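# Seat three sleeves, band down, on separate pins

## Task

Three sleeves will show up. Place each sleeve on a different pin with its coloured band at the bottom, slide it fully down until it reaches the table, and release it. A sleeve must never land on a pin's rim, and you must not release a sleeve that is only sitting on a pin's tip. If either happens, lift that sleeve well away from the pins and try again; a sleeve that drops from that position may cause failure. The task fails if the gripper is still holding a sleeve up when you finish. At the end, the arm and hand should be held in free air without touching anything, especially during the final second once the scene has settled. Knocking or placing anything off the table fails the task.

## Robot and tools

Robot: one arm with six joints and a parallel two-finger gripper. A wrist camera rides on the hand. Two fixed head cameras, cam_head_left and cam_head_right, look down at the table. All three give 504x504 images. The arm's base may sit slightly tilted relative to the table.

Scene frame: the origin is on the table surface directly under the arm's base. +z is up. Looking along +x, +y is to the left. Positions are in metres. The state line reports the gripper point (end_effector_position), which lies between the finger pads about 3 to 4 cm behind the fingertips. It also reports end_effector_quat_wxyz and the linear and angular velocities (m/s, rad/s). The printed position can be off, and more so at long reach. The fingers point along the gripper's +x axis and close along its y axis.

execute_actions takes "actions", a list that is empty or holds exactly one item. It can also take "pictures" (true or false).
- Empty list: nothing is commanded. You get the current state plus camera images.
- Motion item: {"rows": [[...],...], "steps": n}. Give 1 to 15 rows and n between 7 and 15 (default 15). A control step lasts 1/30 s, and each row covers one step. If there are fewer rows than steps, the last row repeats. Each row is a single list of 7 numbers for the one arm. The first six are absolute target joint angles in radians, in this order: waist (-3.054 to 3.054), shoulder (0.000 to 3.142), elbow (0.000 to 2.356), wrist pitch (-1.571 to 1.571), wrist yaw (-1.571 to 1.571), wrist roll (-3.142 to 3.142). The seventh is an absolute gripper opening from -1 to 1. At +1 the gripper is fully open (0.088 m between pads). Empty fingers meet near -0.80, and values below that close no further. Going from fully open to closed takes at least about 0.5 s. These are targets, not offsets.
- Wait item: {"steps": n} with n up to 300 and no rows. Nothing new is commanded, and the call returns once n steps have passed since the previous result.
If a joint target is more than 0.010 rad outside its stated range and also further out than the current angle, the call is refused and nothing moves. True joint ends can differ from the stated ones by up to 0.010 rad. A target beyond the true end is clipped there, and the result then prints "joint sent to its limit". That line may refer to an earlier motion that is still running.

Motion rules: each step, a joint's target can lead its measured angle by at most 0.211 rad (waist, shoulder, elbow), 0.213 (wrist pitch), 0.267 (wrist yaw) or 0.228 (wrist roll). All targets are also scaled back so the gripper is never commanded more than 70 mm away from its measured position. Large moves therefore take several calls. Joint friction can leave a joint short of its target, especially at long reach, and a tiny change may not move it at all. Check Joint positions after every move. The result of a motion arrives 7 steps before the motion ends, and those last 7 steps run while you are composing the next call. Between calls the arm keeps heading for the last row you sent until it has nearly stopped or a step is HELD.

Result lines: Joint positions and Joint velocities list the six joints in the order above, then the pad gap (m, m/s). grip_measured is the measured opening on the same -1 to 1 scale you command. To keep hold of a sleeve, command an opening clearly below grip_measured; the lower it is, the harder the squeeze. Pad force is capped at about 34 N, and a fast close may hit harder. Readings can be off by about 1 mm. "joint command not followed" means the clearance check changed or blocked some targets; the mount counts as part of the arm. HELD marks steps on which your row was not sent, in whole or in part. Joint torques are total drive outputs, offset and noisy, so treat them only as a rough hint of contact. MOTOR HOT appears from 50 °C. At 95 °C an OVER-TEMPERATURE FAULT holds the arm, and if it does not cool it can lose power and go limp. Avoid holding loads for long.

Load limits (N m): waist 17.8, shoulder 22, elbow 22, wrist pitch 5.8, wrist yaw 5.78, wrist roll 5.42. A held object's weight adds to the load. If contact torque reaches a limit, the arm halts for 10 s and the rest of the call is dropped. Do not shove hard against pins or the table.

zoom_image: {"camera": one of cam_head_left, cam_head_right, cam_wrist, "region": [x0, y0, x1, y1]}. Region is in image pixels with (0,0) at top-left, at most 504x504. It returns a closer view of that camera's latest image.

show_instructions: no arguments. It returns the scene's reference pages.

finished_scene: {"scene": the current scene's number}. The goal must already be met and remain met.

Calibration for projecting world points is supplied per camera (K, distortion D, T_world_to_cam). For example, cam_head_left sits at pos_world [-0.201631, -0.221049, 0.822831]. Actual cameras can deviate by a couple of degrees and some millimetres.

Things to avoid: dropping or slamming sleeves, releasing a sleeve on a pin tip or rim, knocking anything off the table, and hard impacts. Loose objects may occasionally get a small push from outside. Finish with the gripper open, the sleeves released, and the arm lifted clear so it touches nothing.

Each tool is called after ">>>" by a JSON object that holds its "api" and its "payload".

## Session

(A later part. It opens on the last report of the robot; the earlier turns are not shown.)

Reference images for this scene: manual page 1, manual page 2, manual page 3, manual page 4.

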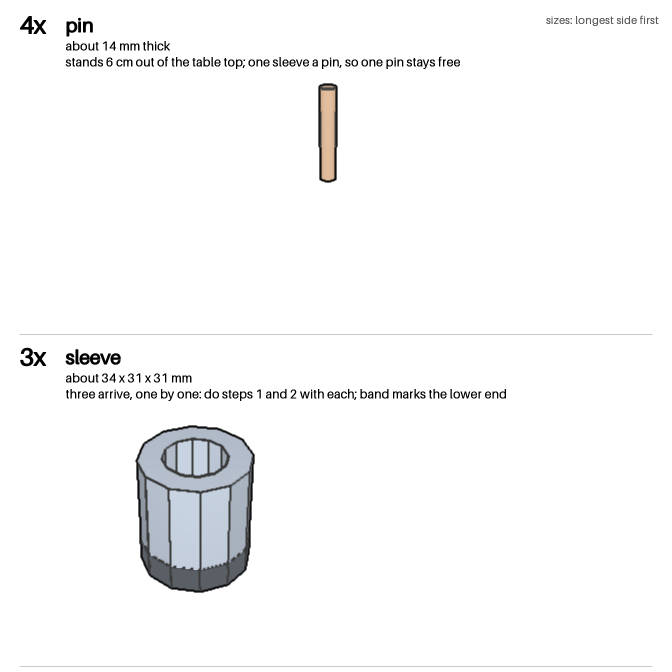

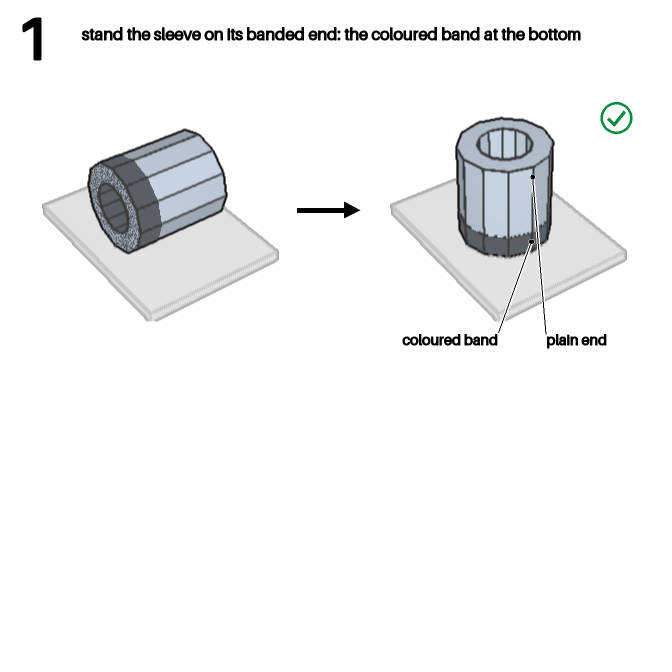

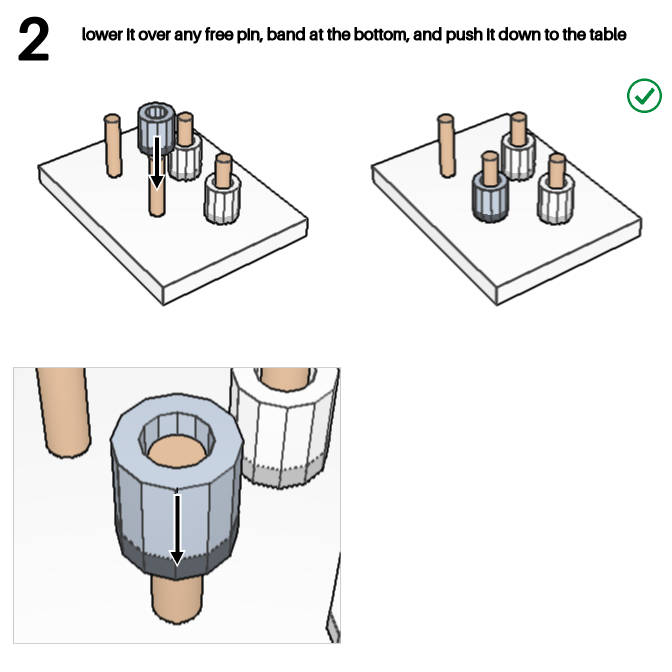

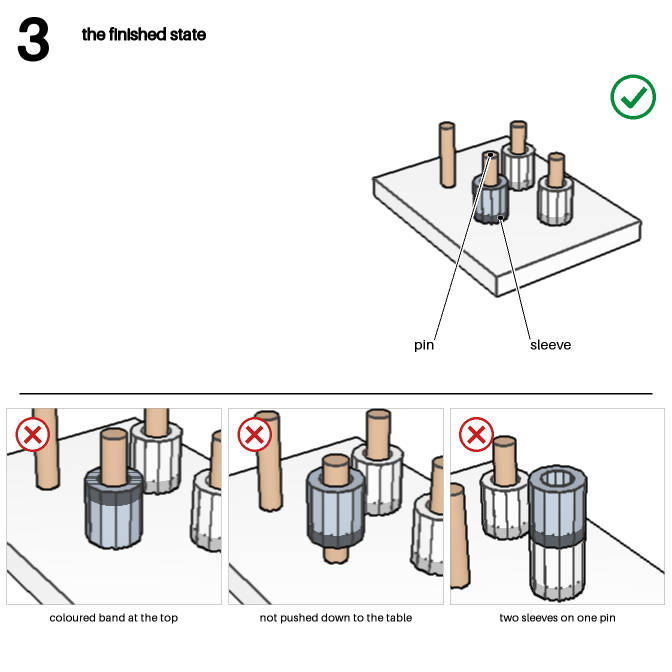

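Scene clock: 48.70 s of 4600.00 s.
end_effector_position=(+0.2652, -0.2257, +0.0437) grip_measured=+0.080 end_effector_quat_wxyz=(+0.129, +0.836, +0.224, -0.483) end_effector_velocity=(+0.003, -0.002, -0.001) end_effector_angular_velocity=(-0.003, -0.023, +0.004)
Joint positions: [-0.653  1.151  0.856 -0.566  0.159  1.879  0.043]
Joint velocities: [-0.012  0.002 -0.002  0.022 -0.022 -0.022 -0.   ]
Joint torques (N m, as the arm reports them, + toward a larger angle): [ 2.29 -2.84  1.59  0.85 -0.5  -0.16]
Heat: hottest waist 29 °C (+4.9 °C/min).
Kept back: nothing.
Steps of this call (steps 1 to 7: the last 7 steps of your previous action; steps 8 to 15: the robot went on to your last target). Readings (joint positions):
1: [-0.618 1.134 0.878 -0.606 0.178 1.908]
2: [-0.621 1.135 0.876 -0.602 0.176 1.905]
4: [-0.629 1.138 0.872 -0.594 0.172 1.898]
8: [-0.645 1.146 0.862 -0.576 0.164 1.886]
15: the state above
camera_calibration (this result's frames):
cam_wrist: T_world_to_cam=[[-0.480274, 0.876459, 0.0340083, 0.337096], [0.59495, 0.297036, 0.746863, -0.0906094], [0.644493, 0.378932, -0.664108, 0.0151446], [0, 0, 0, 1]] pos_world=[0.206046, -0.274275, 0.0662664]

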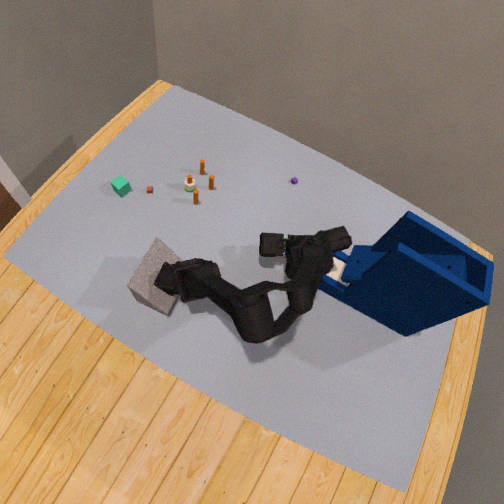

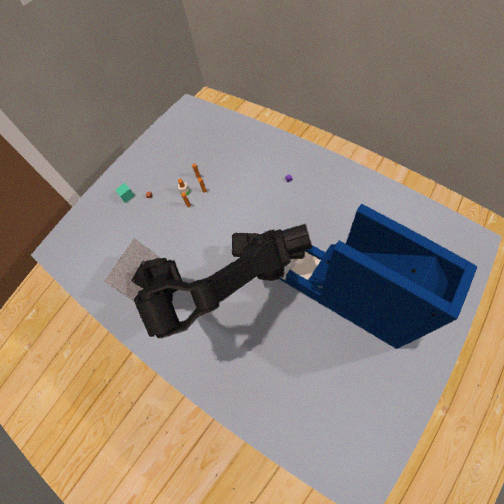

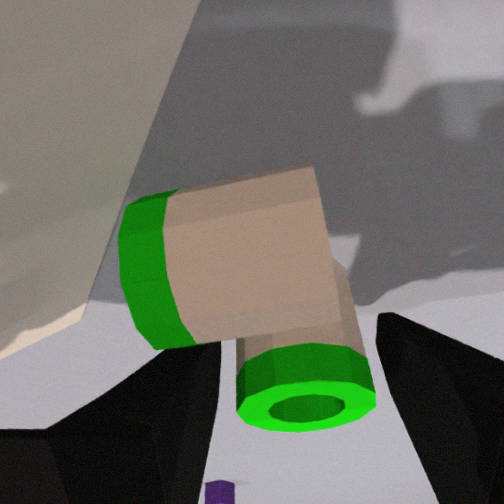

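>>> {"api": "execute_actions", "payload": {"actions": [{"rows":[[-0.659,1.163,0.844,-0.561,0.156,1.874,0.04],[-0.659,1.163,0.844,-0.561,0.156,1.874,0.0],[-0.659,1.163,0.844,-0.561,0.156,1.874,-0.04],[-0.659,1.163,0.844,-0.561,0.156,1.874,-0.08],[-0.659,1.163,0.844,-0.561,0.156,1.874,-0.12],[-0.659,1.163,0.844,-0.561,0.156,1.874,-0.15],[-0.659,1.163,0.844,-0.561,0.156,1.874,-0.18],[-0.659,1.163,0.844,-0.561,0.156,1.874,-0.22],[-0.659,1.163,0.844,-0.561,0.156,1.874,-0.27],[-0.659,1.163,0.844,-0.561,0.156,1.874,-0.32],[-0.659,1.163,0.844,-0.561,0.156,1.874,-0.37],[-0.659,1.163,0.844,-0.561,0.156,1.874,-0.42],[-0.659,1.163,0.844,-0.561,0.156,1.874,-0.46]],"steps":13}]}}

>>> {"api": "execute_actions", "payload": {"actions": [{"steps":12}], "pictures": true}}

Scene clock: 49.30 s of 4600.00 s.
end_effector_position=(+0.2652, -0.2259, +0.0435) grip_measured=-0.045 end_effector_quat_wxyz=(+0.130, +0.837, +0.223, -0.483) end_effector_velocity=(-0.001, +0.003, -0.001) end_effector_angular_velocity=(+0.014, +0.006, +0.000)
Joint positions: [-0.655  1.151  0.855 -0.563  0.159  1.878  0.037]
Joint velocities: [-0.002  0.002 -0.002 -0.007 -0.007  0.007 -0.044]
Joint torques (N m, as the arm reports them, + toward a larger angle): [ 2.48 -2.87  1.6   0.82 -0.48 -0.18]
Heat: hottest waist 29 °C (+4.9 °C/min).
Steps of this call (steps 1 to 12: the robot went on to your last target; steps 13 to 18: the first 6 steps of this action). Readings (joint positions):
13: [-0.655 1.151 0.855 -0.564 0.159 1.878]
14: [-0.655 1.151 0.855 -0.563 0.159 1.878]
16: [-0.655 1.151 0.855 -0.563 0.159 1.878]
18: the state above

Scene clock: 49.70 s of 4600.00 s.
end_effector_position=(+0.2653, -0.2257, +0.0433) grip_measured=-0.167 end_effector_quat_wxyz=(+0.130, +0.837, +0.223, -0.483) end_effector_velocity=(-0.000, +0.003, +0.001) end_effector_angular_velocity=(+0.016, -0.011, +0.012)
Joint positions: [-0.655  1.151  0.855 -0.563  0.159  1.877  0.031]
Joint velocities: [-0.002 -0.002 -0.002 -0.007 -0.022 -0.007  0.   ]
Joint torques (N m, as the arm reports them, + toward a larger angle): [ 2.48 -2.88  1.56  0.81 -0.47 -0.18]
Heat: hottest waist 29 °C (+4.8 °C/min).
Kept back: nothing.
Steps of this call (steps 1 to 7: the last 7 steps of your previous action; steps 8 to 12: the robot went on to your last target). Readings (joint positions):
1: [-0.655 1.151 0.855 -0.563 0.159 1.878]
2: [-0.655 1.151 0.855 -0.563 0.159 1.878]
4: [-0.655 1.151 0.855 -0.563 0.159 1.878]
8: [-0.655 1.151 0.855 -0.563 0.159 1.877]
12: the state above
camera_calibration (this result's frames):
cam_wrist: T_world_to_cam=[[-0.480261, 0.876506, 0.0329562, 0.33727], [0.594364, 0.297577, 0.747114, -0.0900892], [0.645043, 0.378397, -0.663879, 0.0145962], [0, 0, 0, 1]] pos_world=[0.206108, -0.274334, 0.0658819]

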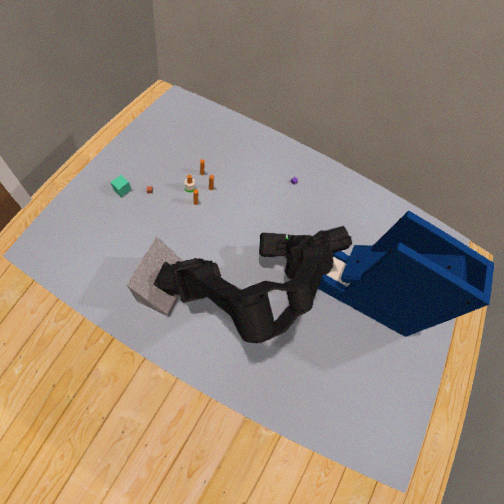

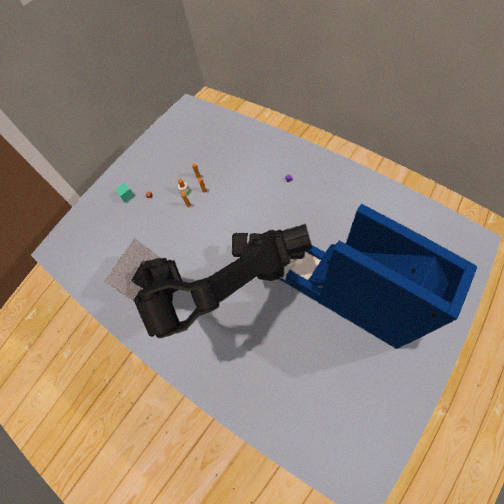

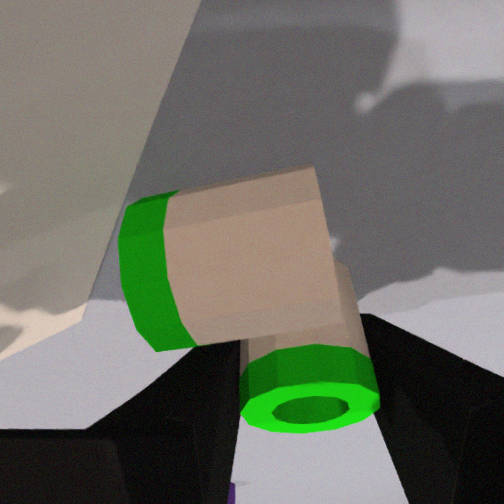

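>>> {"api": "execute_actions", "payload": {"actions": [{"rows":[[-0.652,1.142,0.864,-0.568,0.162,1.877,-0.46],[-0.646,1.139,0.868,-0.575,0.165,1.880,-0.46],[-0.637,1.135,0.874,-0.586,0.170,1.885,-0.46],[-0.625,1.130,0.882,-0.600,0.176,1.885,-0.46],[-0.611,1.124,0.891,-0.617,0.183,1.872,-0.46],[-0.596,1.118,0.901,-0.635,0.191,1.845,-0.46],[-0.580,1.111,0.911,-0.653,0.199,1.807,-0.46],[-0.564,1.105,0.921,-0.672,0.206,1.762,-0.46],[-0.549,1.100,0.931,-0.690,0.212,1.716,-0.46],[-0.535,1.097,0.941,-0.707,0.216,1.670,-0.46],[-0.522,1.097,0.950,-0.723,0.218,1.624,-0.46],[-0.511,1.100,0.959,-0.737,0.217,1.578,-0.46],[-0.502,1.106,0.967,-0.750,0.214,1.532,-0.46],[-0.495,1.114,0.975,-0.762,0.208,1.486,-0.46],[-0.490,1.124,0.983,-0.773,0.200,1.440,-0.46]],"steps":15}]}}

>>> {"api": "execute_actions", "payload": {"actions": [{"rows":[[-0.487,1.136,0.990,-0.783,0.190,1.394,-0.46],[-0.485,1.148,0.997,-0.793,0.180,1.348,-0.46],[-0.483,1.160,1.004,-0.803,0.170,1.302,-0.46],[-0.482,1.172,1.011,-0.813,0.160,1.256,-0.46],[-0.480,1.184,1.018,-0.823,0.150,1.210,-0.46],[-0.479,1.196,1.025,-0.833,0.140,1.164,-0.46],[-0.478,1.208,1.032,-0.843,0.130,1.118,-0.46],[-0.477,1.220,1.039,-0.853,0.120,1.072,-0.46],[-0.475,1.232,1.046,-0.863,0.110,1.026,-0.46],[-0.474,1.244,1.053,-0.873,0.100,0.980,-0.46],[-0.473,1.256,1.060,-0.883,0.090,0.934,-0.46],[-0.472,1.268,1.067,-0.893,0.080,0.888,-0.46],[-0.470,1.280,1.074,-0.903,0.070,0.842,-0.46],[-0.469,1.292,1.081,-0.913,0.060,0.796,-0.46],[-0.468,1.304,1.088,-0.923,0.050,0.750,-0.46]],"steps":15}]}}

>>> {"api": "execute_actions", "payload": {"actions": [{"rows":[[-0.467,1.316,1.095,-0.933,0.040,0.704,-0.46],[-0.465,1.328,1.102,-0.943,0.030,0.658,-0.46],[-0.464,1.340,1.109,-0.953,0.020,0.612,-0.46],[-0.463,1.352,1.116,-0.963,0.010,0.566,-0.46],[-0.462,1.364,1.123,-0.973,0.0,0.520,-0.46],[-0.460,1.376,1.130,-0.983,-0.010,0.474,-0.46],[-0.459,1.388,1.137,-0.993,-0.020,0.428,-0.46],[-0.458,1.400,1.144,-1.003,-0.030,0.382,-0.46],[-0.457,1.412,1.151,-1.013,-0.040,0.336,-0.46],[-0.455,1.424,1.158,-1.023,-0.050,0.290,-0.46],[-0.454,1.436,1.165,-1.033,-0.060,0.244,-0.46],[-0.453,1.448,1.172,-1.043,-0.070,0.198,-0.46],[-0.452,1.460,1.179,-1.053,-0.080,0.152,-0.46],[-0.450,1.472,1.186,-1.063,-0.090,0.106,-0.46],[-0.449,1.484,1.193,-1.073,-0.100,0.060,-0.46]],"steps":15}]}}

>>> {"api": "execute_actions", "payload": {"actions": [{"rows":[[-0.448,1.496,1.200,-1.083,-0.110,0.014,-0.46],[-0.447,1.508,1.207,-1.093,-0.120,-0.032,-0.46],[-0.445,1.520,1.214,-1.103,-0.130,-0.078,-0.46],[-0.444,1.532,1.221,-1.113,-0.140,-0.124,-0.46],[-0.443,1.544,1.228,-1.123,-0.150,-0.170,-0.46],[-0.442,1.556,1.235,-1.133,-0.160,-0.216,-0.46],[-0.441,1.568,1.242,-1.143,-0.170,-0.262,-0.46],[-0.440,1.580,1.249,-1.153,-0.180,-0.308,-0.46],[-0.440,1.592,1.256,-1.162,-0.190,-0.354,-0.46],[-0.440,1.603,1.262,-1.170,-0.200,-0.400,-0.46],[-0.440,1.614,1.268,-1.177,-0.209,-0.446,-0.46],[-0.441,1.624,1.273,-1.183,-0.217,-0.492,-0.46],[-0.442,1.633,1.277,-1.188,-0.224,-0.538,-0.46],[-0.443,1.642,1.281,-1.192,-0.230,-0.584,-0.46],[-0.445,1.650,1.284,-1.195,-0.235,-0.630,-0.46]],"steps":15}]}}

>>> {"api": "execute_actions", "payload": {"actions": [{"rows":[[-0.447,1.657,1.286,-1.196,-0.239,-0.676,-0.46],[-0.449,1.663,1.287,-1.196,-0.242,-0.722,-0.46],[-0.451,1.668,1.287,-1.195,-0.245,-0.768,-0.46],[-0.454,1.672,1.286,-1.193,-0.247,-0.814,-0.46],[-0.457,1.676,1.285,-1.191,-0.248,-0.860,-0.46],[-0.459,1.679,1.284,-1.189,-0.249,-0.906,-0.46],[-0.462,1.682,1.283,-1.187,-0.250,-0.952,-0.46],[-0.465,1.685,1.282,-1.185,-0.250,-0.998,-0.46],[-0.467,1.688,1.281,-1.183,-0.250,-1.044,-0.46],[-0.470,1.690,1.280,-1.181,-0.250,-1.090,-0.46],[-0.473,1.693,1.279,-1.178,-0.250,-1.136,-0.46],[-0.475,1.696,1.278,-1.176,-0.250,-1.182,-0.46],[-0.478,1.698,1.277,-1.174,-0.250,-1.228,-0.46],[-0.481,1.701,1.276,-1.172,-0.250,-1.274,-0.46],[-0.483,1.704,1.275,-1.170,-0.250,-1.320,-0.46]],"steps":15}]}}

>>> {"api": "execute_actions", "payload": {"actions": [{"rows":[[-0.486,1.706,1.273,-1.168,-0.250,-1.366,-0.46],[-0.489,1.709,1.272,-1.165,-0.250,-1.412,-0.46],[-0.492,1.712,1.271,-1.163,-0.250,-1.458,-0.46],[-0.494,1.714,1.270,-1.161,-0.250,-1.504,-0.46],[-0.497,1.717,1.269,-1.159,-0.250,-1.550,-0.46],[-0.500,1.720,1.268,-1.157,-0.250,-1.596,-0.46],[-0.502,1.722,1.267,-1.154,-0.250,-1.642,-0.46],[-0.505,1.725,1.266,-1.152,-0.250,-1.688,-0.46],[-0.508,1.728,1.265,-1.150,-0.250,-1.734,-0.46],[-0.511,1.731,1.264,-1.148,-0.249,-1.780,-0.46],[-0.513,1.733,1.263,-1.146,-0.249,-1.824,-0.46],[-0.516,1.736,1.262,-1.143,-0.249,-1.864,-0.46],[-0.519,1.739,1.261,-1.141,-0.248,-1.899,-0.46],[-0.521,1.741,1.260,-1.139,-0.248,-1.929,-0.46],[-0.524,1.744,1.259,-1.137,-0.248,-1.953,-0.46]],"steps":15}]}}

>>> {"api": "execute_actions", "payload": {"actions": [{"rows":[[-0.528,1.748,1.258,-1.133,-0.247,-1.968,-0.46],[-0.532,1.752,1.257,-1.129,-0.247,-1.975,-0.46],[-0.537,1.756,1.256,-1.125,-0.246,-1.980,-0.46],[-0.541,1.760,1.255,-1.121,-0.246,-1.984,-0.46],[-0.546,1.765,1.254,-1.117,-0.246,-1.988,-0.46],[-0.550,1.769,1.253,-1.113,-0.245,-1.992,-0.46],[-0.555,1.774,1.252,-1.109,-0.245,-1.996,-0.46],[-0.559,1.778,1.2515,-1.105,-0.245,-2.000,-0.46],[-0.563,1.782,1.2505,-1.101,-0.244,-2.004,-0.46],[-0.567,1.786,1.250,-1.097,-0.244,-2.008,-0.46],[-0.571,1.789,1.249,-1.094,-0.244,-2.012,-0.46],[-0.574,1.792,1.2485,-1.091,-0.244,-2.015,-0.46]],"steps":12}]}}

>>> {"api": "execute_actions", "payload": {"actions": [{"steps":16}], "pictures": true}}

Scene clock: 54.50 s of 4600.00 s.
end_effector_position=(+0.2652, -0.2220, +0.0550) grip_measured=-0.168 end_effector_quat_wxyz=(+0.156, +0.830, +0.247, -0.476) end_effector_velocity=(+0.020, -0.003, +0.132) end_effector_angular_velocity=(-0.386, -0.346, +0.809)
Joint positions: [-0.611  1.138  0.879 -0.621  0.182  1.842  0.031]
Joint velocities: [ 0.383 -0.173  0.256 -0.418  0.168 -0.667 -0.   ]
Joint torques (N m, as the arm reports them, + toward a larger angle): [ 3.14 -5.25  4.17  0.58 -0.27 -0.17]
Heat: hottest waist 28 °C (+3.3 °C/min).
Steps of this call (steps 1 to 15: the robot went on to your last target; steps 16 to 136: nothing new was sent; steps 137 to 144: the first 8 steps of this action). Readings (joint positions):
137: [-0.655 1.152 0.855 -0.562 0.158 1.877]
138: [-0.655 1.152 0.855 -0.562 0.158 1.877]
140: [-0.650 1.151 0.857 -0.573 0.162 1.877]
144: the state above

Scene clock: 55.00 s of 4600.00 s.
end_effector_position=(+0.2764, -0.2046, +0.0935) grip_measured=-0.168 end_effector_quat_wxyz=(+0.407, +0.735, +0.437, -0.320) end_effector_velocity=(+0.021, +0.091, -0.012) end_effector_angular_velocity=(-0.160, -0.394, +1.549)
Joint positions: [-0.487  1.168  1.006 -0.814  0.154  1.234  0.031]
Joint velocities: [ 0.061  0.359  0.188 -0.33  -0.286 -1.37   0.   ]
Joint torques (N m, as the arm reports them, + toward a larger angle): [ 3.5  -2.64  4.04  0.48 -0.61 -0.23]
Heat: hottest waist 28 °C (+3.3 °C/min).
Steps of this call (steps 1 to 7: the last 7 steps of your previous action; steps 8 to 15: the first 8 steps of this action). Readings (joint positions):
8: [-0.515 1.113 0.954 -0.736 0.205 1.548]
9: [-0.508 1.115 0.961 -0.749 0.201 1.505]
11: [-0.499 1.126 0.977 -0.771 0.189 1.416]
15: the state above

Scene clock: 55.50 s of 4600.00 s.
end_effector_position=(+0.2869, -0.1656, +0.0920) grip_measured=-0.168 end_effector_quat_wxyz=(+0.567, +0.563, +0.598, -0.061) end_effector_velocity=(+0.011, +0.076, +0.002) end_effector_angular_velocity=(+0.042, -0.671, +1.357)
Joint positions: [-0.465  1.346  1.11  -0.965  0.008  0.546  0.031]
Joint velocities: [ 0.037  0.349  0.203 -0.315 -0.3   -1.37  -0.   ]
Joint torques (N m, as the arm reports them, + toward a larger angle): [ 4.28 -2.94  3.77  0.29 -0.68 -0.17]
Heat: hottest waist 28 °C (+3.2 °C/min).
Steps of this call (steps 1 to 7: the last 7 steps of your previous action; steps 8 to 15: the first 8 steps of this action). Readings (joint positions):
8: [-0.474 1.263 1.061 -0.895 0.078 0.868]
9: [-0.473 1.275 1.068 -0.905 0.068 0.822]
11: [-0.470 1.298 1.082 -0.925 0.048 0.730]
15: the state above

Scene clock: 56.00 s of 4600.00 s.
end_effector_position=(+0.2926, -0.1300, +0.0953) grip_measured=-0.168 end_effector_quat_wxyz=(+0.646, +0.373, +0.619, +0.245) end_effector_velocity=(+0.008, +0.068, +0.012) end_effector_angular_velocity=(+0.278, -0.882, +1.129)
Joint positions: [-0.446  1.525  1.216 -1.115 -0.142 -0.145  0.031]
Joint velocities: [ 0.032  0.354  0.208 -0.3   -0.315 -1.385  0.   ]
Joint torques (N m, as the arm reports them, + toward a larger angle): [ 4.85 -3.41  3.23  0.09 -0.84 -0.26]
Heat: hottest waist 28 °C (+3.2 °C/min).
Steps of this call (steps 1 to 7: the last 7 steps of your previous action; steps 8 to 15: the first 8 steps of this action). Readings (joint positions):
8: [-0.455 1.442 1.166 -1.045 -0.072 0.178]
9: [-0.453 1.454 1.174 -1.055 -0.082 0.132]
11: [-0.451 1.477 1.188 -1.075 -0.102 0.040]
15: the state above

Scene clock: 56.50 s of 4600.00 s.
end_effector_position=(+0.2970, -0.1079, +0.0907) grip_measured=-0.168 end_effector_quat_wxyz=(+0.686, +0.182, +0.502, +0.494) end_effector_velocity=(-0.004, +0.013, -0.032) end_effector_angular_velocity=(+0.086, -1.066, +0.731)
Joint positions: [-0.451  1.657  1.274 -1.186 -0.24  -0.834  0.031]
Joint velocities: [-0.081  0.125 -0.002 -0.007 -0.066 -1.399  0.   ]
Joint torques (N m, as the arm reports them, + toward a larger angle): [ 4.81 -3.56  2.84 -0.03 -0.85 -0.2 ]
Heat: hottest waist 28 °C (+3.2 °C/min).
Steps of this call (steps 1 to 7: the last 7 steps of your previous action; steps 8 to 15: the first 8 steps of this action). Readings (joint positions):
8: [-0.443 1.613 1.263 -1.177 -0.213 -0.512]
9: [-0.443 1.621 1.267 -1.181 -0.219 -0.558]
11: [-0.443 1.636 1.272 -1.185 -0.229 -0.649]
15: the state above

Scene clock: 57.00 s of 4600.00 s.
end_effector_position=(+0.2990, -0.1077, +0.0732) grip_measured=-0.168 end_effector_quat_wxyz=(+0.706, -0.042, +0.318, +0.632) end_effector_velocity=(+0.003, -0.001, -0.035) end_effector_angular_velocity=(+0.012, -1.133, +0.665)
Joint positions: [-0.491  1.702  1.274 -1.163 -0.247 -1.524  0.031]
Joint velocities: [-0.081  0.081 -0.002  0.051 -0.007 -1.399  0.   ]
Joint torques (N m, as the arm reports them, + toward a larger angle): [ 4.92 -3.63  1.06  0.1  -0.91 -0.2 ]
Heat: hottest waist 28 °C (+3.2 °C/min).
Steps of this call (steps 1 to 7: the last 7 steps of your previous action; steps 8 to 15: the first 8 steps of this action). Readings (joint positions):
8: [-0.472 1.683 1.274 -1.178 -0.246 -1.201]
9: [-0.475 1.686 1.274 -1.176 -0.247 -1.248]
11: [-0.480 1.691 1.274 -1.171 -0.247 -1.340]
15: the state above

Scene clock: 57.40 s of 4600.00 s.
end_effector_position=(+0.2998, -0.1075, +0.0564) grip_measured=-0.168 end_effector_quat_wxyz=(+0.685, -0.172, +0.193, +0.681) end_effector_velocity=(-0.002, +0.003, -0.055) end_effector_angular_velocity=(+0.032, -0.242, +0.149)
Joint positions: [-0.526  1.737  1.267 -1.132 -0.247 -1.937  0.031]
Joint velocities: [-0.125  0.115 -0.032  0.095 -0.022 -0.418 -0.   ]
Joint torques (N m, as the arm reports them, + toward a larger angle): [ 4.69 -3.9   0.61  0.05 -0.75 -0.21]
Heat: hottest waist 28 °C (+3.1 °C/min).
Steps of this call (steps 1 to 7: the last 7 steps of your previous action; steps 8 to 12: the first 5 steps of this action). Readings (joint positions):
8: [-0.513 1.723 1.271 -1.145 -0.247 -1.857]
9: [-0.515 1.726 1.270 -1.142 -0.247 -1.884]
11: [-0.523 1.733 1.267 -1.136 -0.247 -1.923]
12: the state above

Scene clock: 57.93 s of 4600.00 s.
end_effector_position=(+0.2993, -0.1072, +0.0364) grip_measured=-0.168 end_effector_quat_wxyz=(+0.682, -0.182, +0.183, +0.684) end_effector_velocity=(-0.002, -0.001, +0.000) end_effector_angular_velocity=(+0.009, +0.002, +0.001)
Joint positions: [-0.568  1.777  1.257 -1.095 -0.247 -2.01   0.031]
Joint velocities: [-0.007 -0.002 -0.002 -0.007 -0.007 -0.007  0.   ]
Joint torques (N m, as the arm reports them, + toward a larger angle): [ 4.96 -4.03  0.43 -0.07 -0.64 -0.21]
Heat: hottest waist 28 °C (+3.1 °C/min).
Kept back: nothing.
Steps of this call (steps 1 to 7: the last 7 steps of your previous action; steps 8 to 16: the robot went on to your last target). Readings (joint positions):
1: [-0.531 1.741 1.266 -1.128 -0.247 -1.949]
2: [-0.535 1.745 1.264 -1.125 -0.247 -1.959]
4: [-0.544 1.753 1.263 -1.117 -0.247 -1.975]
8: [-0.560 1.769 1.259 -1.103 -0.247 -1.998]
16: the state above
camera_calibration (this result's frames):
cam_wrist: T_world_to_cam=[[0.999196, -0.0320257, -0.0241156, -0.288211], [-0.0399554, -0.746261, -0.664453, -0.0110627], [0.00328308, 0.664882, -0.746941, 0.169023], [0, 0, 0, 1]] pos_world=[0.286983, -0.129867, 0.111949]

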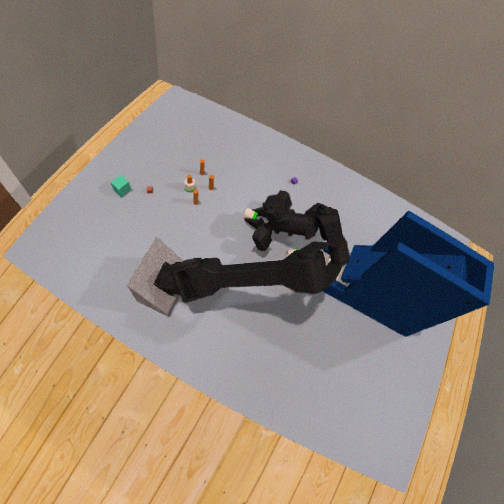

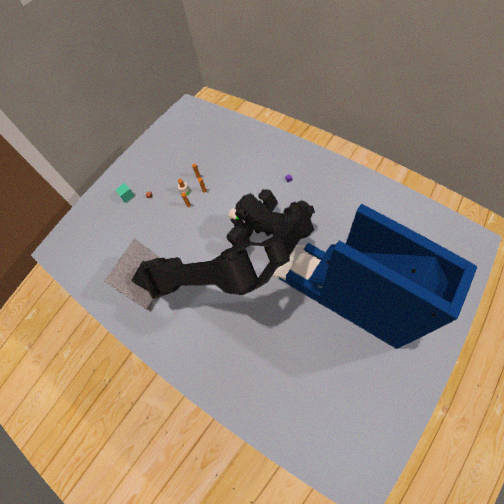

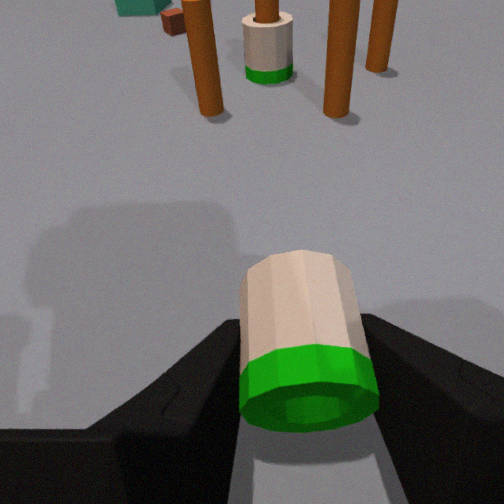

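>>> {"api": "execute_actions", "payload": {"actions": []}}

Scene clock: 59.27 s of 4600.00 s.
end_effector_position=(+0.2995, -0.1073, +0.0360) grip_measured=-0.168 end_effector_quat_wxyz=(+0.682, -0.182, +0.183, +0.684) end_effector_velocity=(+0.001, -0.000, +0.000) end_effector_angular_velocity=(+0.003, -0.024, +0.002)
Joint positions: [-0.569  1.778  1.257 -1.094 -0.247 -2.011  0.031]
Joint velocities: [-0.002 -0.002 -0.002  0.007 -0.007 -0.022  0.   ]
Joint torques (N m, as the arm reports them, + toward a larger angle): [ 5.02 -4.06  0.43  0.01 -0.64 -0.16]
Heat: hottest waist 29 °C (+4.0 °C/min).
Kept back: nothing.
Steps of this call (steps 1 to 15: the robot went on to your last target; steps 16 to 40: nothing new was sent). Readings (joint positions):
1: [-0.569 1.777 1.257 -1.095 -0.247 -2.010]
2: [-0.569 1.777 1.257 -1.094 -0.247 -2.010]
4: [-0.569 1.777 1.257 -1.094 -0.247 -2.010]
8: [-0.569 1.778 1.257 -1.094 -0.247 -2.011]
40: the state above
The arm was judged still, so your last target was given up. Only a new action makes it travel on or press farther. Fingers that are still opening or closing keep moving.
camera_calibration (this result's frames):
cam_wrist: T_world_to_cam=[[0.99922, -0.0320402, -0.0230888, -0.288386], [-0.0392842, -0.746397, -0.664341, -0.0115756], [0.00405218, 0.66473, -0.747073, 0.168518], [0, 0, 0, 1]] pos_world=[0.287023, -0.129899, 0.111547]

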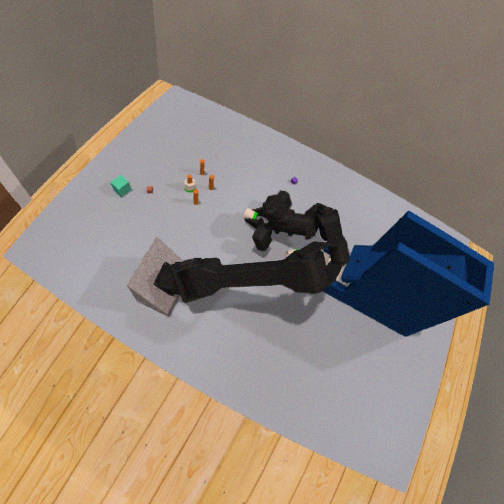

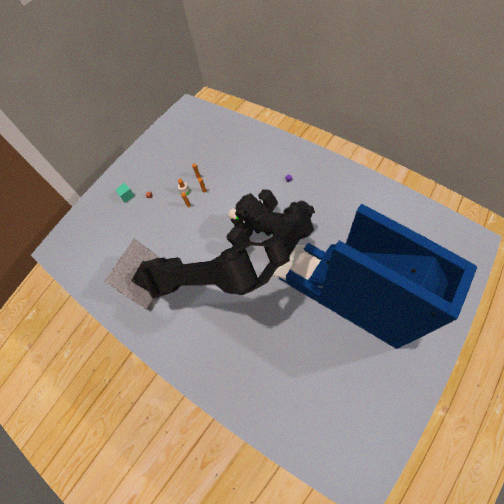

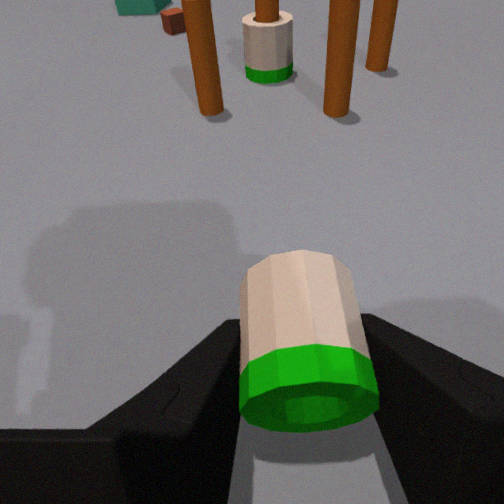

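>>> {"api": "execute_actions", "payload": {"actions": [{"rows":[[-0.576,1.793,1.2484,-1.090,-0.244,-2.016,-0.46],[-0.577,1.794,1.2483,-1.089,-0.244,-2.017,-0.46],[-0.578,1.795,1.2482,-1.088,-0.244,-2.018,-0.46],[-0.579,1.796,1.2481,-1.087,-0.244,-2.019,-0.46],[-0.580,1.797,1.248,-1.086,-0.244,-2.020,-0.46],[-0.581,1.798,1.2479,-1.085,-0.244,-2.021,-0.46],[-0.582,1.799,1.2478,-1.084,-0.244,-2.022,-0.46],[-0.583,1.800,1.2477,-1.083,-0.244,-2.023,-0.46],[-0.584,1.801,1.2476,-1.082,-0.244,-2.024,-0.46],[-0.585,1.802,1.2475,-1.081,-0.244,-2.025,-0.46],[-0.586,1.803,1.2474,-1.080,-0.244,-2.026,-0.46],[-0.587,1.804,1.2473,-1.079,-0.244,-2.027,-0.46],[-0.587,1.805,1.247,-1.079,-0.244,-2.028,-0.46]],"steps":15}]}}

>>> {"api": "execute_actions", "payload": {"actions": [{"steps":10}], "pictures": true}}

Scene clock: 59.97 s of 4600.00 s.
end_effector_position=(+0.2995, -0.1076, +0.0334) grip_measured=-0.168 end_effector_quat_wxyz=(+0.683, -0.182, +0.183, +0.684) end_effector_velocity=(-0.004, +0.001, -0.012) end_effector_angular_velocity=(+0.016, +0.007, +0.011)
Joint positions: [-0.575  1.782  1.256 -1.089 -0.247 -2.016  0.031]
Joint velocities: [-0.032  0.027 -0.007  0.007 -0.007 -0.037 -0.   ]
Joint torques (N m, as the arm reports them, + toward a larger angle): [ 4.88 -4.09  0.61  0.01 -0.64 -0.09]
Heat: hottest waist 29 °C (+4.0 °C/min).
Steps of this call (steps 1 to 13: nothing new was sent; steps 14 to 21: the first 8 steps of this action). Readings (joint positions):
14: [-0.569 1.778 1.257 -1.094 -0.247 -2.011]
15: [-0.570 1.778 1.257 -1.094 -0.247 -2.012]
17: [-0.571 1.779 1.257 -1.092 -0.247 -2.013]
21: the state above

Scene clock: 60.30 s of 4600.00 s.
end_effector_position=(+0.2994, -0.1074, +0.0300) grip_measured=-0.168 end_effector_quat_wxyz=(+0.683, -0.181, +0.183, +0.684) end_effector_velocity=(-0.004, +0.003, -0.002) end_effector_angular_velocity=(+0.015, +0.024, +0.002)
Joint positions: [-0.582  1.79   1.255 -1.083 -0.247 -2.023  0.031]
Joint velocities: [-0.007  0.007 -0.007 -0.007 -0.007  0.007 -0.001]
Joint torques (N m, as the arm reports them, + toward a larger angle): [ 5.27 -4.34  0.32  0.   -0.64 -0.15]
Heat: hottest waist 29 °C (+4.0 °C/min).
Kept back: nothing.
Steps of this call (steps 1 to 7: the last 7 steps of your previous action; steps 8 to 10: the robot went on to your last target). Readings (joint positions):
1: [-0.576 1.783 1.256 -1.088 -0.247 -2.017]
2: [-0.577 1.784 1.256 -1.087 -0.247 -2.018]
4: [-0.579 1.786 1.256 -1.085 -0.247 -2.020]
8: [-0.582 1.789 1.255 -1.083 -0.247 -2.023]
10: the state above
camera_calibration (this result's frames):
cam_wrist: T_world_to_cam=[[0.999172, -0.0329578, -0.0238418, -0.288511], [-0.0404685, -0.746069, -0.664638, -0.0153294], [0.00411738, 0.665053, -0.746785, 0.164089], [0, 0, 0, 1]] pos_world=[0.286976, -0.130073, 0.105472]

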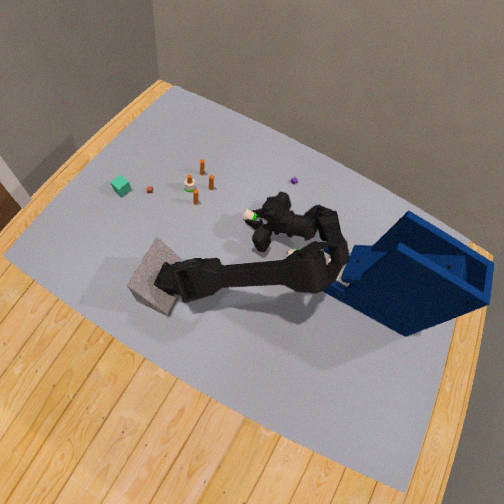

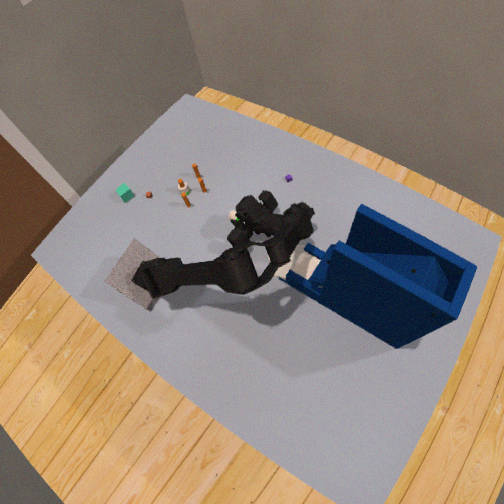

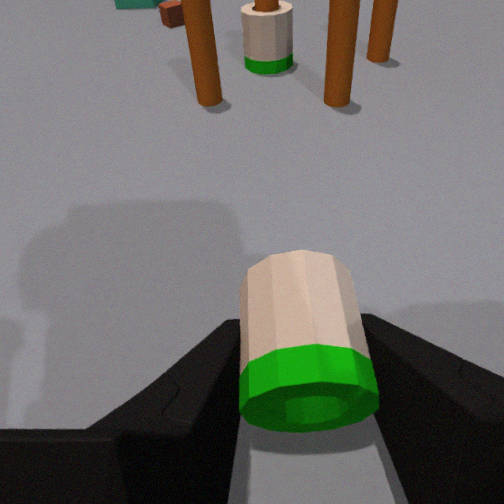

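No contact yet; lower ~3 mm more.

>>> {"api": "execute_actions", "payload": {"actions": [{"rows":[[-0.588,1.806,1.247,-1.078,-0.244,-2.029,-0.46],[-0.589,1.807,1.247,-1.077,-0.244,-2.030,-0.46],[-0.590,1.808,1.247,-1.076,-0.244,-2.031,-0.46],[-0.591,1.809,1.247,-1.075,-0.244,-2.032,-0.46],[-0.592,1.810,1.247,-1.074,-0.244,-2.033,-0.46],[-0.593,1.811,1.247,-1.073,-0.244,-2.034,-0.46]],"steps":15}]}}

>>> {"api": "execute_actions", "payload": {"actions": [{"steps":8}]}}

Scene clock: 67.43 s of 4600.00 s.
end_effector_position=(+0.2994, -0.1073, +0.0278) grip_measured=-0.169 end_effector_quat_wxyz=(+0.683, -0.182, +0.183, +0.684) end_effector_velocity=(-0.001, +0.001, +0.001) end_effector_angular_velocity=(+0.024, -0.011, +0.005)
Joint positions: [-0.586  1.795  1.255 -1.078 -0.247 -2.028  0.031]
Joint velocities: [-0.007  0.002 -0.002 -0.007 -0.022 -0.022  0.   ]
Joint torques (N m, as the arm reports them, + toward a larger angle): [ 4.94 -4.09  0.42  0.02 -0.64 -0.18]
Heat: hottest waist 29 °C (+3.0 °C/min).
Steps of this call (steps 1 to 15: the robot went on to your last target; steps 16 to 206: nothing new was sent; steps 207 to 214: the first 8 steps of this action). Readings (joint positions):
207: [-0.582 1.792 1.255 -1.082 -0.247 -2.025]
208: [-0.583 1.792 1.255 -1.082 -0.247 -2.025]
210: [-0.584 1.792 1.255 -1.080 -0.247 -2.026]
214: the state above

Scene clock: 67.70 s of 4600.00 s.
end_effector_position=(+0.2994, -0.1073, +0.0278) grip_measured=-0.169 end_effector_quat_wxyz=(+0.683, -0.182, +0.182, +0.684) end_effector_velocity=(-0.001, +0.001, +0.003) end_effector_angular_velocity=(+0.023, -0.017, +0.005)
Joint positions: [-0.586  1.795  1.255 -1.078 -0.247 -2.03   0.031]
Joint velocities: [-0.002 -0.002 -0.002 -0.007 -0.022 -0.022 -0.   ]
Joint torques (N m, as the arm reports them, + toward a larger angle): [ 4.84 -3.93  0.4   0.09 -0.64 -0.19]
Heat: hottest waist 29 °C (+3.0 °C/min).
Kept back: nothing.
Steps of this call (steps 1 to 7: the last 7 steps of your previous action; step 8: the robot went on to your last target). Readings (joint positions):
1: [-0.586 1.795 1.255 -1.078 -0.247 -2.029]
2: [-0.586 1.795 1.255 -1.078 -0.247 -2.029]
4: [-0.586 1.795 1.255 -1.078 -0.247 -2.030]
8: the state above

Contact at z≈.0278. Open gradually.

>>> {"api": "execute_actions", "payload": {"actions": [{"rows":[[-0.590,1.806,1.249,-1.077,-0.245,-2.031,-0.40],[-0.590,1.806,1.249,-1.077,-0.245,-2.031,-0.33],[-0.590,1.806,1.249,-1.077,-0.245,-2.031,-0.26],[-0.590,1.806,1.249,-1.077,-0.245,-2.031,-0.20],[-0.590,1.806,1.249,-1.077,-0.245,-2.031,-0.16],[-0.590,1.806,1.249,-1.077,-0.245,-2.031,-0.13],[-0.590,1.806,1.249,-1.077,-0.245,-2.031,-0.10],[-0.590,1.806,1.249,-1.077,-0.245,-2.031,-0.07],[-0.590,1.806,1.249,-1.077,-0.245,-2.031,-0.04],[-0.590,1.806,1.249,-1.077,-0.245,-2.031,-0.01],[-0.590,1.806,1.249,-1.077,-0.245,-2.031,0.02],[-0.590,1.806,1.249,-1.077,-0.245,-2.031,0.05],[-0.590,1.806,1.249,-1.077,-0.245,-2.031,0.08],[-0.590,1.806,1.249,-1.077,-0.245,-2.031,0.11],[-0.590,1.806,1.249,-1.077,-0.245,-2.031,0.14]],"steps":15}]}}

>>> {"api": "execute_actions", "payload": {"actions": [{"steps":14}], "pictures": true}}

Scene clock: 68.30 s of 4600.00 s.
end_effector_position=(+0.2994, -0.1073, +0.0278) grip_measured=-0.160 end_effector_quat_wxyz=(+0.683, -0.182, +0.182, +0.684) end_effector_velocity=(-0.002, +0.000, +0.001) end_effector_angular_velocity=(+0.010, -0.014, +0.011)
Joint positions: [-0.586  1.795  1.255 -1.078 -0.247 -2.03   0.031]
Joint velocities: [-0.002 -0.002 -0.002 -0.007 -0.007 -0.022  0.01 ]
Joint torques (N m, as the arm reports them, + toward a larger angle): [ 5.11 -4.39  0.6  -0.1  -0.67 -0.07]
Heat: hottest waist 29 °C (+3.0 °C/min).
Steps of this call (steps 1 to 10: the robot went on to your last target; steps 11 to 18: the first 8 steps of this action). Readings (joint positions):
11: [-0.586 1.795 1.255 -1.078 -0.247 -2.030]
12: [-0.586 1.795 1.255 -1.078 -0.247 -2.030]
14: [-0.586 1.795 1.255 -1.078 -0.247 -2.030]
18: the state above

Scene clock: 68.77 s of 4600.00 s.
end_effector_position=(+0.2994, -0.1073, +0.0278) grip_measured=+0.124 end_effector_quat_wxyz=(+0.683, -0.182, +0.182, +0.684) end_effector_velocity=(-0.000, -0.002, +0.002) end_effector_angular_velocity=(+0.005, +0.005, -0.010)
Joint positions: [-0.586  1.795  1.255 -1.078 -0.247 -2.03   0.045]
Joint velocities: [-0.002 -0.007  0.002 -0.007 -0.007  0.007  0.006]
Joint torques (N m, as the arm reports them, + toward a larger angle): [ 5.12 -4.43  0.62 -0.13 -0.68 -0.06]
Heat: hottest waist 29 °C (+3.0 °C/min).
Kept back: nothing.
Steps of this call (steps 1 to 7: the last 7 steps of your previous action; steps 8 to 14: the robot went on to your last target). Readings (joint positions):
1: [-0.586 1.795 1.255 -1.078 -0.247 -2.030]
2: [-0.586 1.795 1.255 -1.078 -0.247 -2.030]
4: [-0.586 1.795 1.255 -1.078 -0.247 -2.030]
8: [-0.586 1.795 1.255 -1.078 -0.247 -2.030]
14: the state above
camera_calibration (this result's frames):
cam_wrist: T_world_to_cam=[[0.999247, -0.0321407, -0.0217381, -0.288595], [-0.0384586, -0.746063, -0.664763, -0.0173011], [0.00514793, 0.665099, -0.746738, 0.162117], [0, 0, 0, 1]] pos_world=[0.286877, -0.130007, 0.103284]

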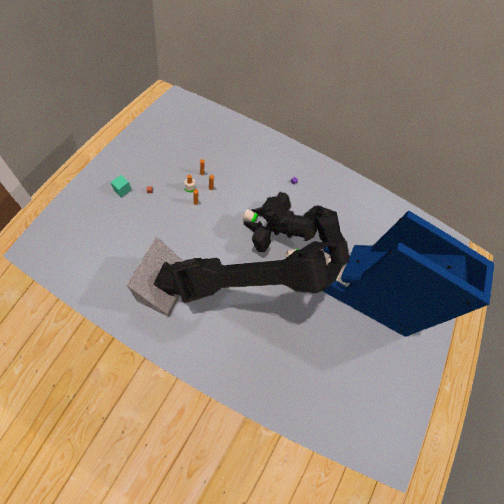

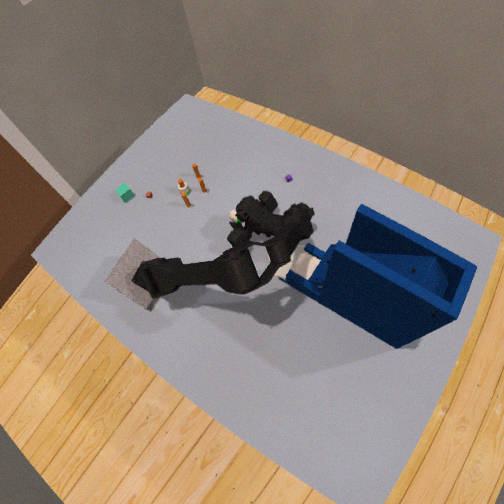

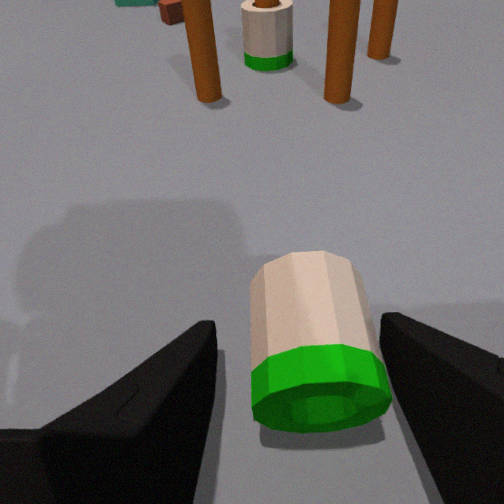

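>>> {"api": "execute_actions", "payload": {"actions": [{"rows":[[-0.581,1.786,1.249,-1.0755,-0.241,-2.027,0.2],[-0.5705,1.774,1.243,-1.0706,-0.2294,-2.0199,0.27],[-0.5552,1.761,1.236,-1.0635,-0.2117,-2.0095,0.34],[-0.5349,1.7446,1.228,-1.0547,-0.188,-1.9952,0.4],[-0.5097,1.7257,1.219,-1.0444,-0.1582,-1.9768,0.4],[-0.4849,1.7082,1.2106,-1.0352,-0.1283,-1.9577,0.4],[-0.4575,1.6904,1.2018,-1.026,-0.0947,-1.9354,0.4],[-0.4304,1.6744,1.1935,-1.018,-0.0608,-1.9123,0.4],[-0.4037,1.6603,1.1857,-1.0112,-0.0267,-1.8883,0.4],[-0.3773,1.648,1.1786,-1.0056,0.0075,-1.8634,0.4],[-0.3514,1.6377,1.172,-1.0012,0.042,-1.8376,0.4],[-0.3258,1.63,1.166,-0.998,0.0766,-1.811,0.4],[-0.3006,1.625,1.1605,-0.9961,0.1114,-1.7835,0.4],[-0.2757,1.622,1.1557,-0.9953,0.1465,-1.7551,0.4],[-0.2512,1.621,1.1514,-0.9958,0.1817,-1.7258,0.4]],"steps":15}]}}

>>> {"api": "execute_actions", "payload": {"actions": [{"rows":[[-0.2271,1.6225,1.148,-0.9975,0.2171,-1.6957,0.38],[-0.2034,1.626,1.145,-1.0004,0.2527,-1.6647,0.36],[-0.18,1.632,1.143,-1.0045,0.2885,-1.6328,0.34],[-0.157,1.639,1.142,-1.0098,0.3245,-1.6,0.32],[-0.1344,1.647,1.142,-1.0163,0.3607,-1.5664,0.3],[-0.1121,1.656,1.143,-1.024,0.3971,-1.5319,0.28],[-0.0903,1.6657,1.145,-1.033,0.4337,-1.4965,0.26],[-0.0688,1.6776,1.148,-1.0432,0.4705,-1.4602,0.24],[-0.0476,1.6913,1.151,-1.0545,0.5075,-1.423,0.22],[-0.0269,1.7069,1.154,-1.0671,0.5446,-1.385,0.2],[-0.0065,1.7243,1.158,-1.0809,0.582,-1.3461,0.2],[0.0136,1.7436,1.1605,-1.0959,0.6195,-1.3063,0.2],[0.0332,1.7648,1.1636,-1.1121,0.6573,-1.2656,0.2],[0.0525,1.7878,1.1674,-1.1295,0.6952,-1.2241,0.2],[0.0714,1.8126,1.1717,-1.1481,0.7334,-1.1817,0.2]],"steps":15}]}}

>>> {"api": "execute_actions", "payload": {"actions": [{"rows":[[0.0886,1.8374,1.1762,-1.1665,0.769,-1.1415,0.2],[0.1049,1.8627,1.181,-1.1852,0.8034,-1.1022,0.2],[0.1202,1.8884,1.186,-1.204,0.8365,-1.0638,0.2],[0.1347,1.9142,1.1912,-1.2229,0.8684,-1.0263,0.2],[0.1482,1.9402,1.1965,-1.2417,0.899,-0.99,0.2],[0.1604,1.9647,1.2017,-1.2594,0.927,-0.9565,0.2],[0.1711,1.9877,1.2066,-1.276,0.9522,-0.9259,0.2],[0.1806,2.0087,1.2111,-1.2911,0.9748,-0.8985,0.2],[0.1887,2.0276,1.2153,-1.3046,0.9945,-0.8742,0.2],[0.1956,2.0442,1.2189,-1.3164,1.0115,-0.8532,0.2],[0.2014,2.0582,1.222,-1.3264,1.0256,-0.8356,0.2],[0.2059,2.0696,1.2246,-1.3346,1.037,-0.8215,0.2],[0.2093,2.0783,1.2266,-1.3408,1.0455,-0.8108,0.2],[0.2125,2.084,1.2279,-1.346,1.052,-0.802,0.2],[0.2135,2.0841,1.2279,-1.347,1.053,-0.800,0.2]],"steps":15}]}}

>>> {"api": "execute_actions", "payload": {"actions": [{"steps":14}], "pictures": true}}

Scene clock: 73.37 s of 4600.00 s.
end_effector_position=(+0.3008, -0.1046, +0.0379) grip_measured=+0.351 end_effector_quat_wxyz=(+0.667, -0.226, +0.209, +0.678) end_effector_velocity=(+0.031, +0.014, +0.119) end_effector_angular_velocity=(-0.844, -0.297, +0.090)
Joint positions: [-0.511  1.742  1.224 -1.046 -0.15  -1.972  0.056]
Joint velocities: [ 0.681 -0.481 -0.198  0.227  0.755  0.462  0.02 ]
Joint torques (N m, as the arm reports them, + toward a larger angle): [ 6.22 -6.65  0.8   0.09 -0.63  0.13]
Heat: hottest waist 29 °C (+2.0 °C/min).
Steps of this call (steps 1 to 15: the robot went on to your last target; steps 16 to 130: nothing new was sent; steps 131 to 138: the first 8 steps of this action). Readings (joint positions):
131: [-0.586 1.795 1.254 -1.078 -0.247 -2.030]
132: [-0.585 1.795 1.254 -1.078 -0.245 -2.030]
134: [-0.577 1.789 1.250 -1.071 -0.228 -2.022]
138: the state above

Scene clock: 73.87 s of 4600.00 s.
end_effector_position=(+0.3030, -0.0910, +0.0782) grip_measured=+0.302 end_effector_quat_wxyz=(+0.600, -0.372, +0.371, +0.604) end_effector_velocity=(-0.011, +0.010, +0.049) end_effector_angular_velocity=(-1.049, +0.172, -0.211)
Joint positions: [-0.148  1.643  1.157 -1.019  0.341 -1.581  0.054]
Joint velocities: [ 0.662  0.09  -0.002 -0.198  1.092  0.989 -0.026]
Joint torques (N m, as the arm reports them, + toward a larger angle): [ 5.53 -2.    1.34  0.33 -0.34  0.09]
Heat: hottest waist 29 °C (+2.0 °C/min).
Steps of this call (steps 1 to 7: the last 7 steps of your previous action; steps 8 to 15: the first 8 steps of this action). Readings (joint positions):
8: [-0.312 1.645 1.178 -1.006 0.095 -1.793]
9: [-0.288 1.641 1.173 -1.005 0.130 -1.765]
11: [-0.241 1.640 1.165 -1.005 0.199 -1.707]
15: the state above

Scene clock: 74.37 s of 4600.00 s.
end_effector_position=(+0.2956, -0.0694, +0.0788) grip_measured=+0.202 end_effector_quat_wxyz=(-0.457, +0.508, -0.554, -0.475) end_effector_velocity=(+0.016, +0.044, -0.000) end_effector_angular_velocity=(-1.077, -0.128, +0.142)
Joint positions: [ 0.136  1.918  1.186 -1.23   0.872 -1.019  0.049]
Joint velocities: [ 0.398  0.711  0.139 -0.52   0.857  1.018 -0.001]
Joint torques (N m, as the arm reports them, + toward a larger angle): [ 6.1  -2.67  3.52  0.05  0.12  0.05]
Heat: hottest waist 30 °C (+3.0 °C/min).
Steps of this call (steps 1 to 7: the last 7 steps of your previous action; steps 8 to 15: the first 8 steps of this action). Readings (joint positions):
8: [0.020 1.752 1.158 -1.110 0.637 -1.283]
9: [0.039 1.774 1.161 -1.126 0.673 -1.244]
11: [0.075 1.821 1.168 -1.159 0.743 -1.166]
15: the state above

Scene clock: 74.83 s of 4600.00 s.
end_effector_position=(+0.3021, -0.0592, +0.0798) grip_measured=+0.200 end_effector_quat_wxyz=(-0.407, +0.577, -0.578, -0.409) end_effector_velocity=(+0.002, -0.002, +0.002) end_effector_angular_velocity=(-0.042, -0.022, -0.016)
Joint positions: [ 0.211  2.068  1.218 -1.34   1.044 -0.811  0.049]
Joint velocities: [ 0.007  0.022  0.012 -0.037  0.037  0.066 -0.   ]
Joint torques (N m, as the arm reports them, + toward a larger angle): [ 6.65 -2.96  3.07  0.01  0.14  0.12]
Heat: hottest waist 30 °C (+3.0 °C/min).
Kept back: nothing.
Steps of this call (steps 1 to 7: the last 7 steps of your previous action; steps 8 to 14: the robot went on to your last target). Readings (joint positions):
1: [0.148 1.940 1.191 -1.246 0.899 -0.987]
2: [0.160 1.963 1.195 -1.261 0.924 -0.957]
4: [0.179 2.001 1.203 -1.288 0.967 -0.906]
8: [0.202 2.051 1.212 -1.323 1.020 -0.841]
14: the state above
camera_calibration (this result's frames):
cam_wrist: T_world_to_cam=[[0.999324, -0.0257233, 0.0262761, -0.292089], [-0.0364475, -0.787531, 0.615197, -0.0519759], [0.00486836, -0.615738, -0.787936, 0.0964665], [0, 0, 0, 1]] pos_world=[0.289528, 0.010952, 0.11566]

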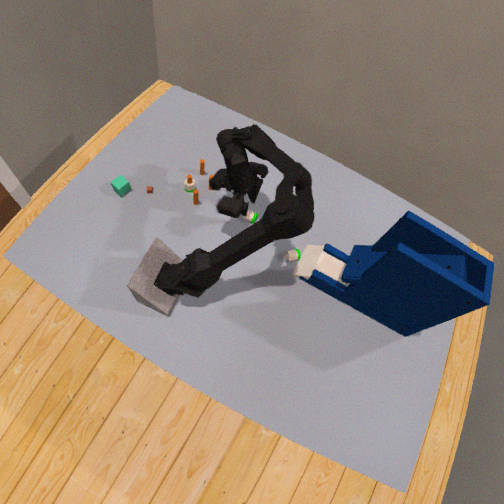

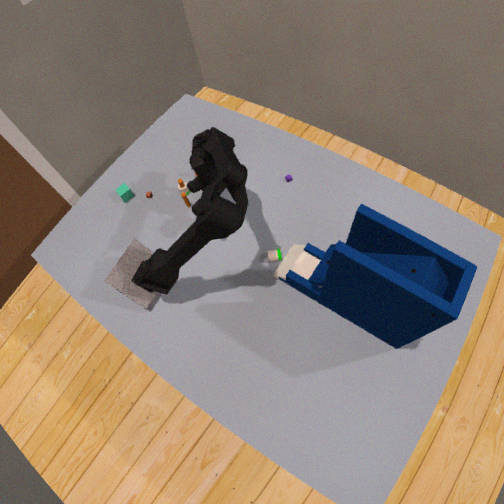

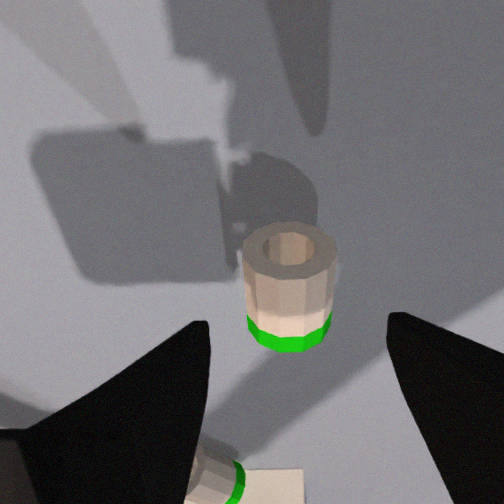

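>>> {"api": "zoom_image", "payload": {"camera": "cam_wrist", "region": [220, 200, 360, 360]}}

Region (220, 200, 360, 360) of cam_wrist's 504x504 image, scaled by 3.150, with more detail than that image has; it fills the left 441 columns of this view, and the rest is white.

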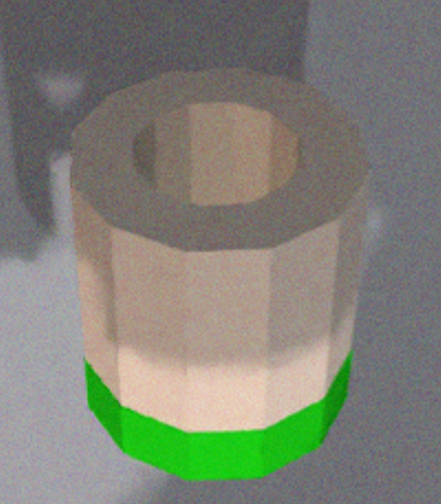

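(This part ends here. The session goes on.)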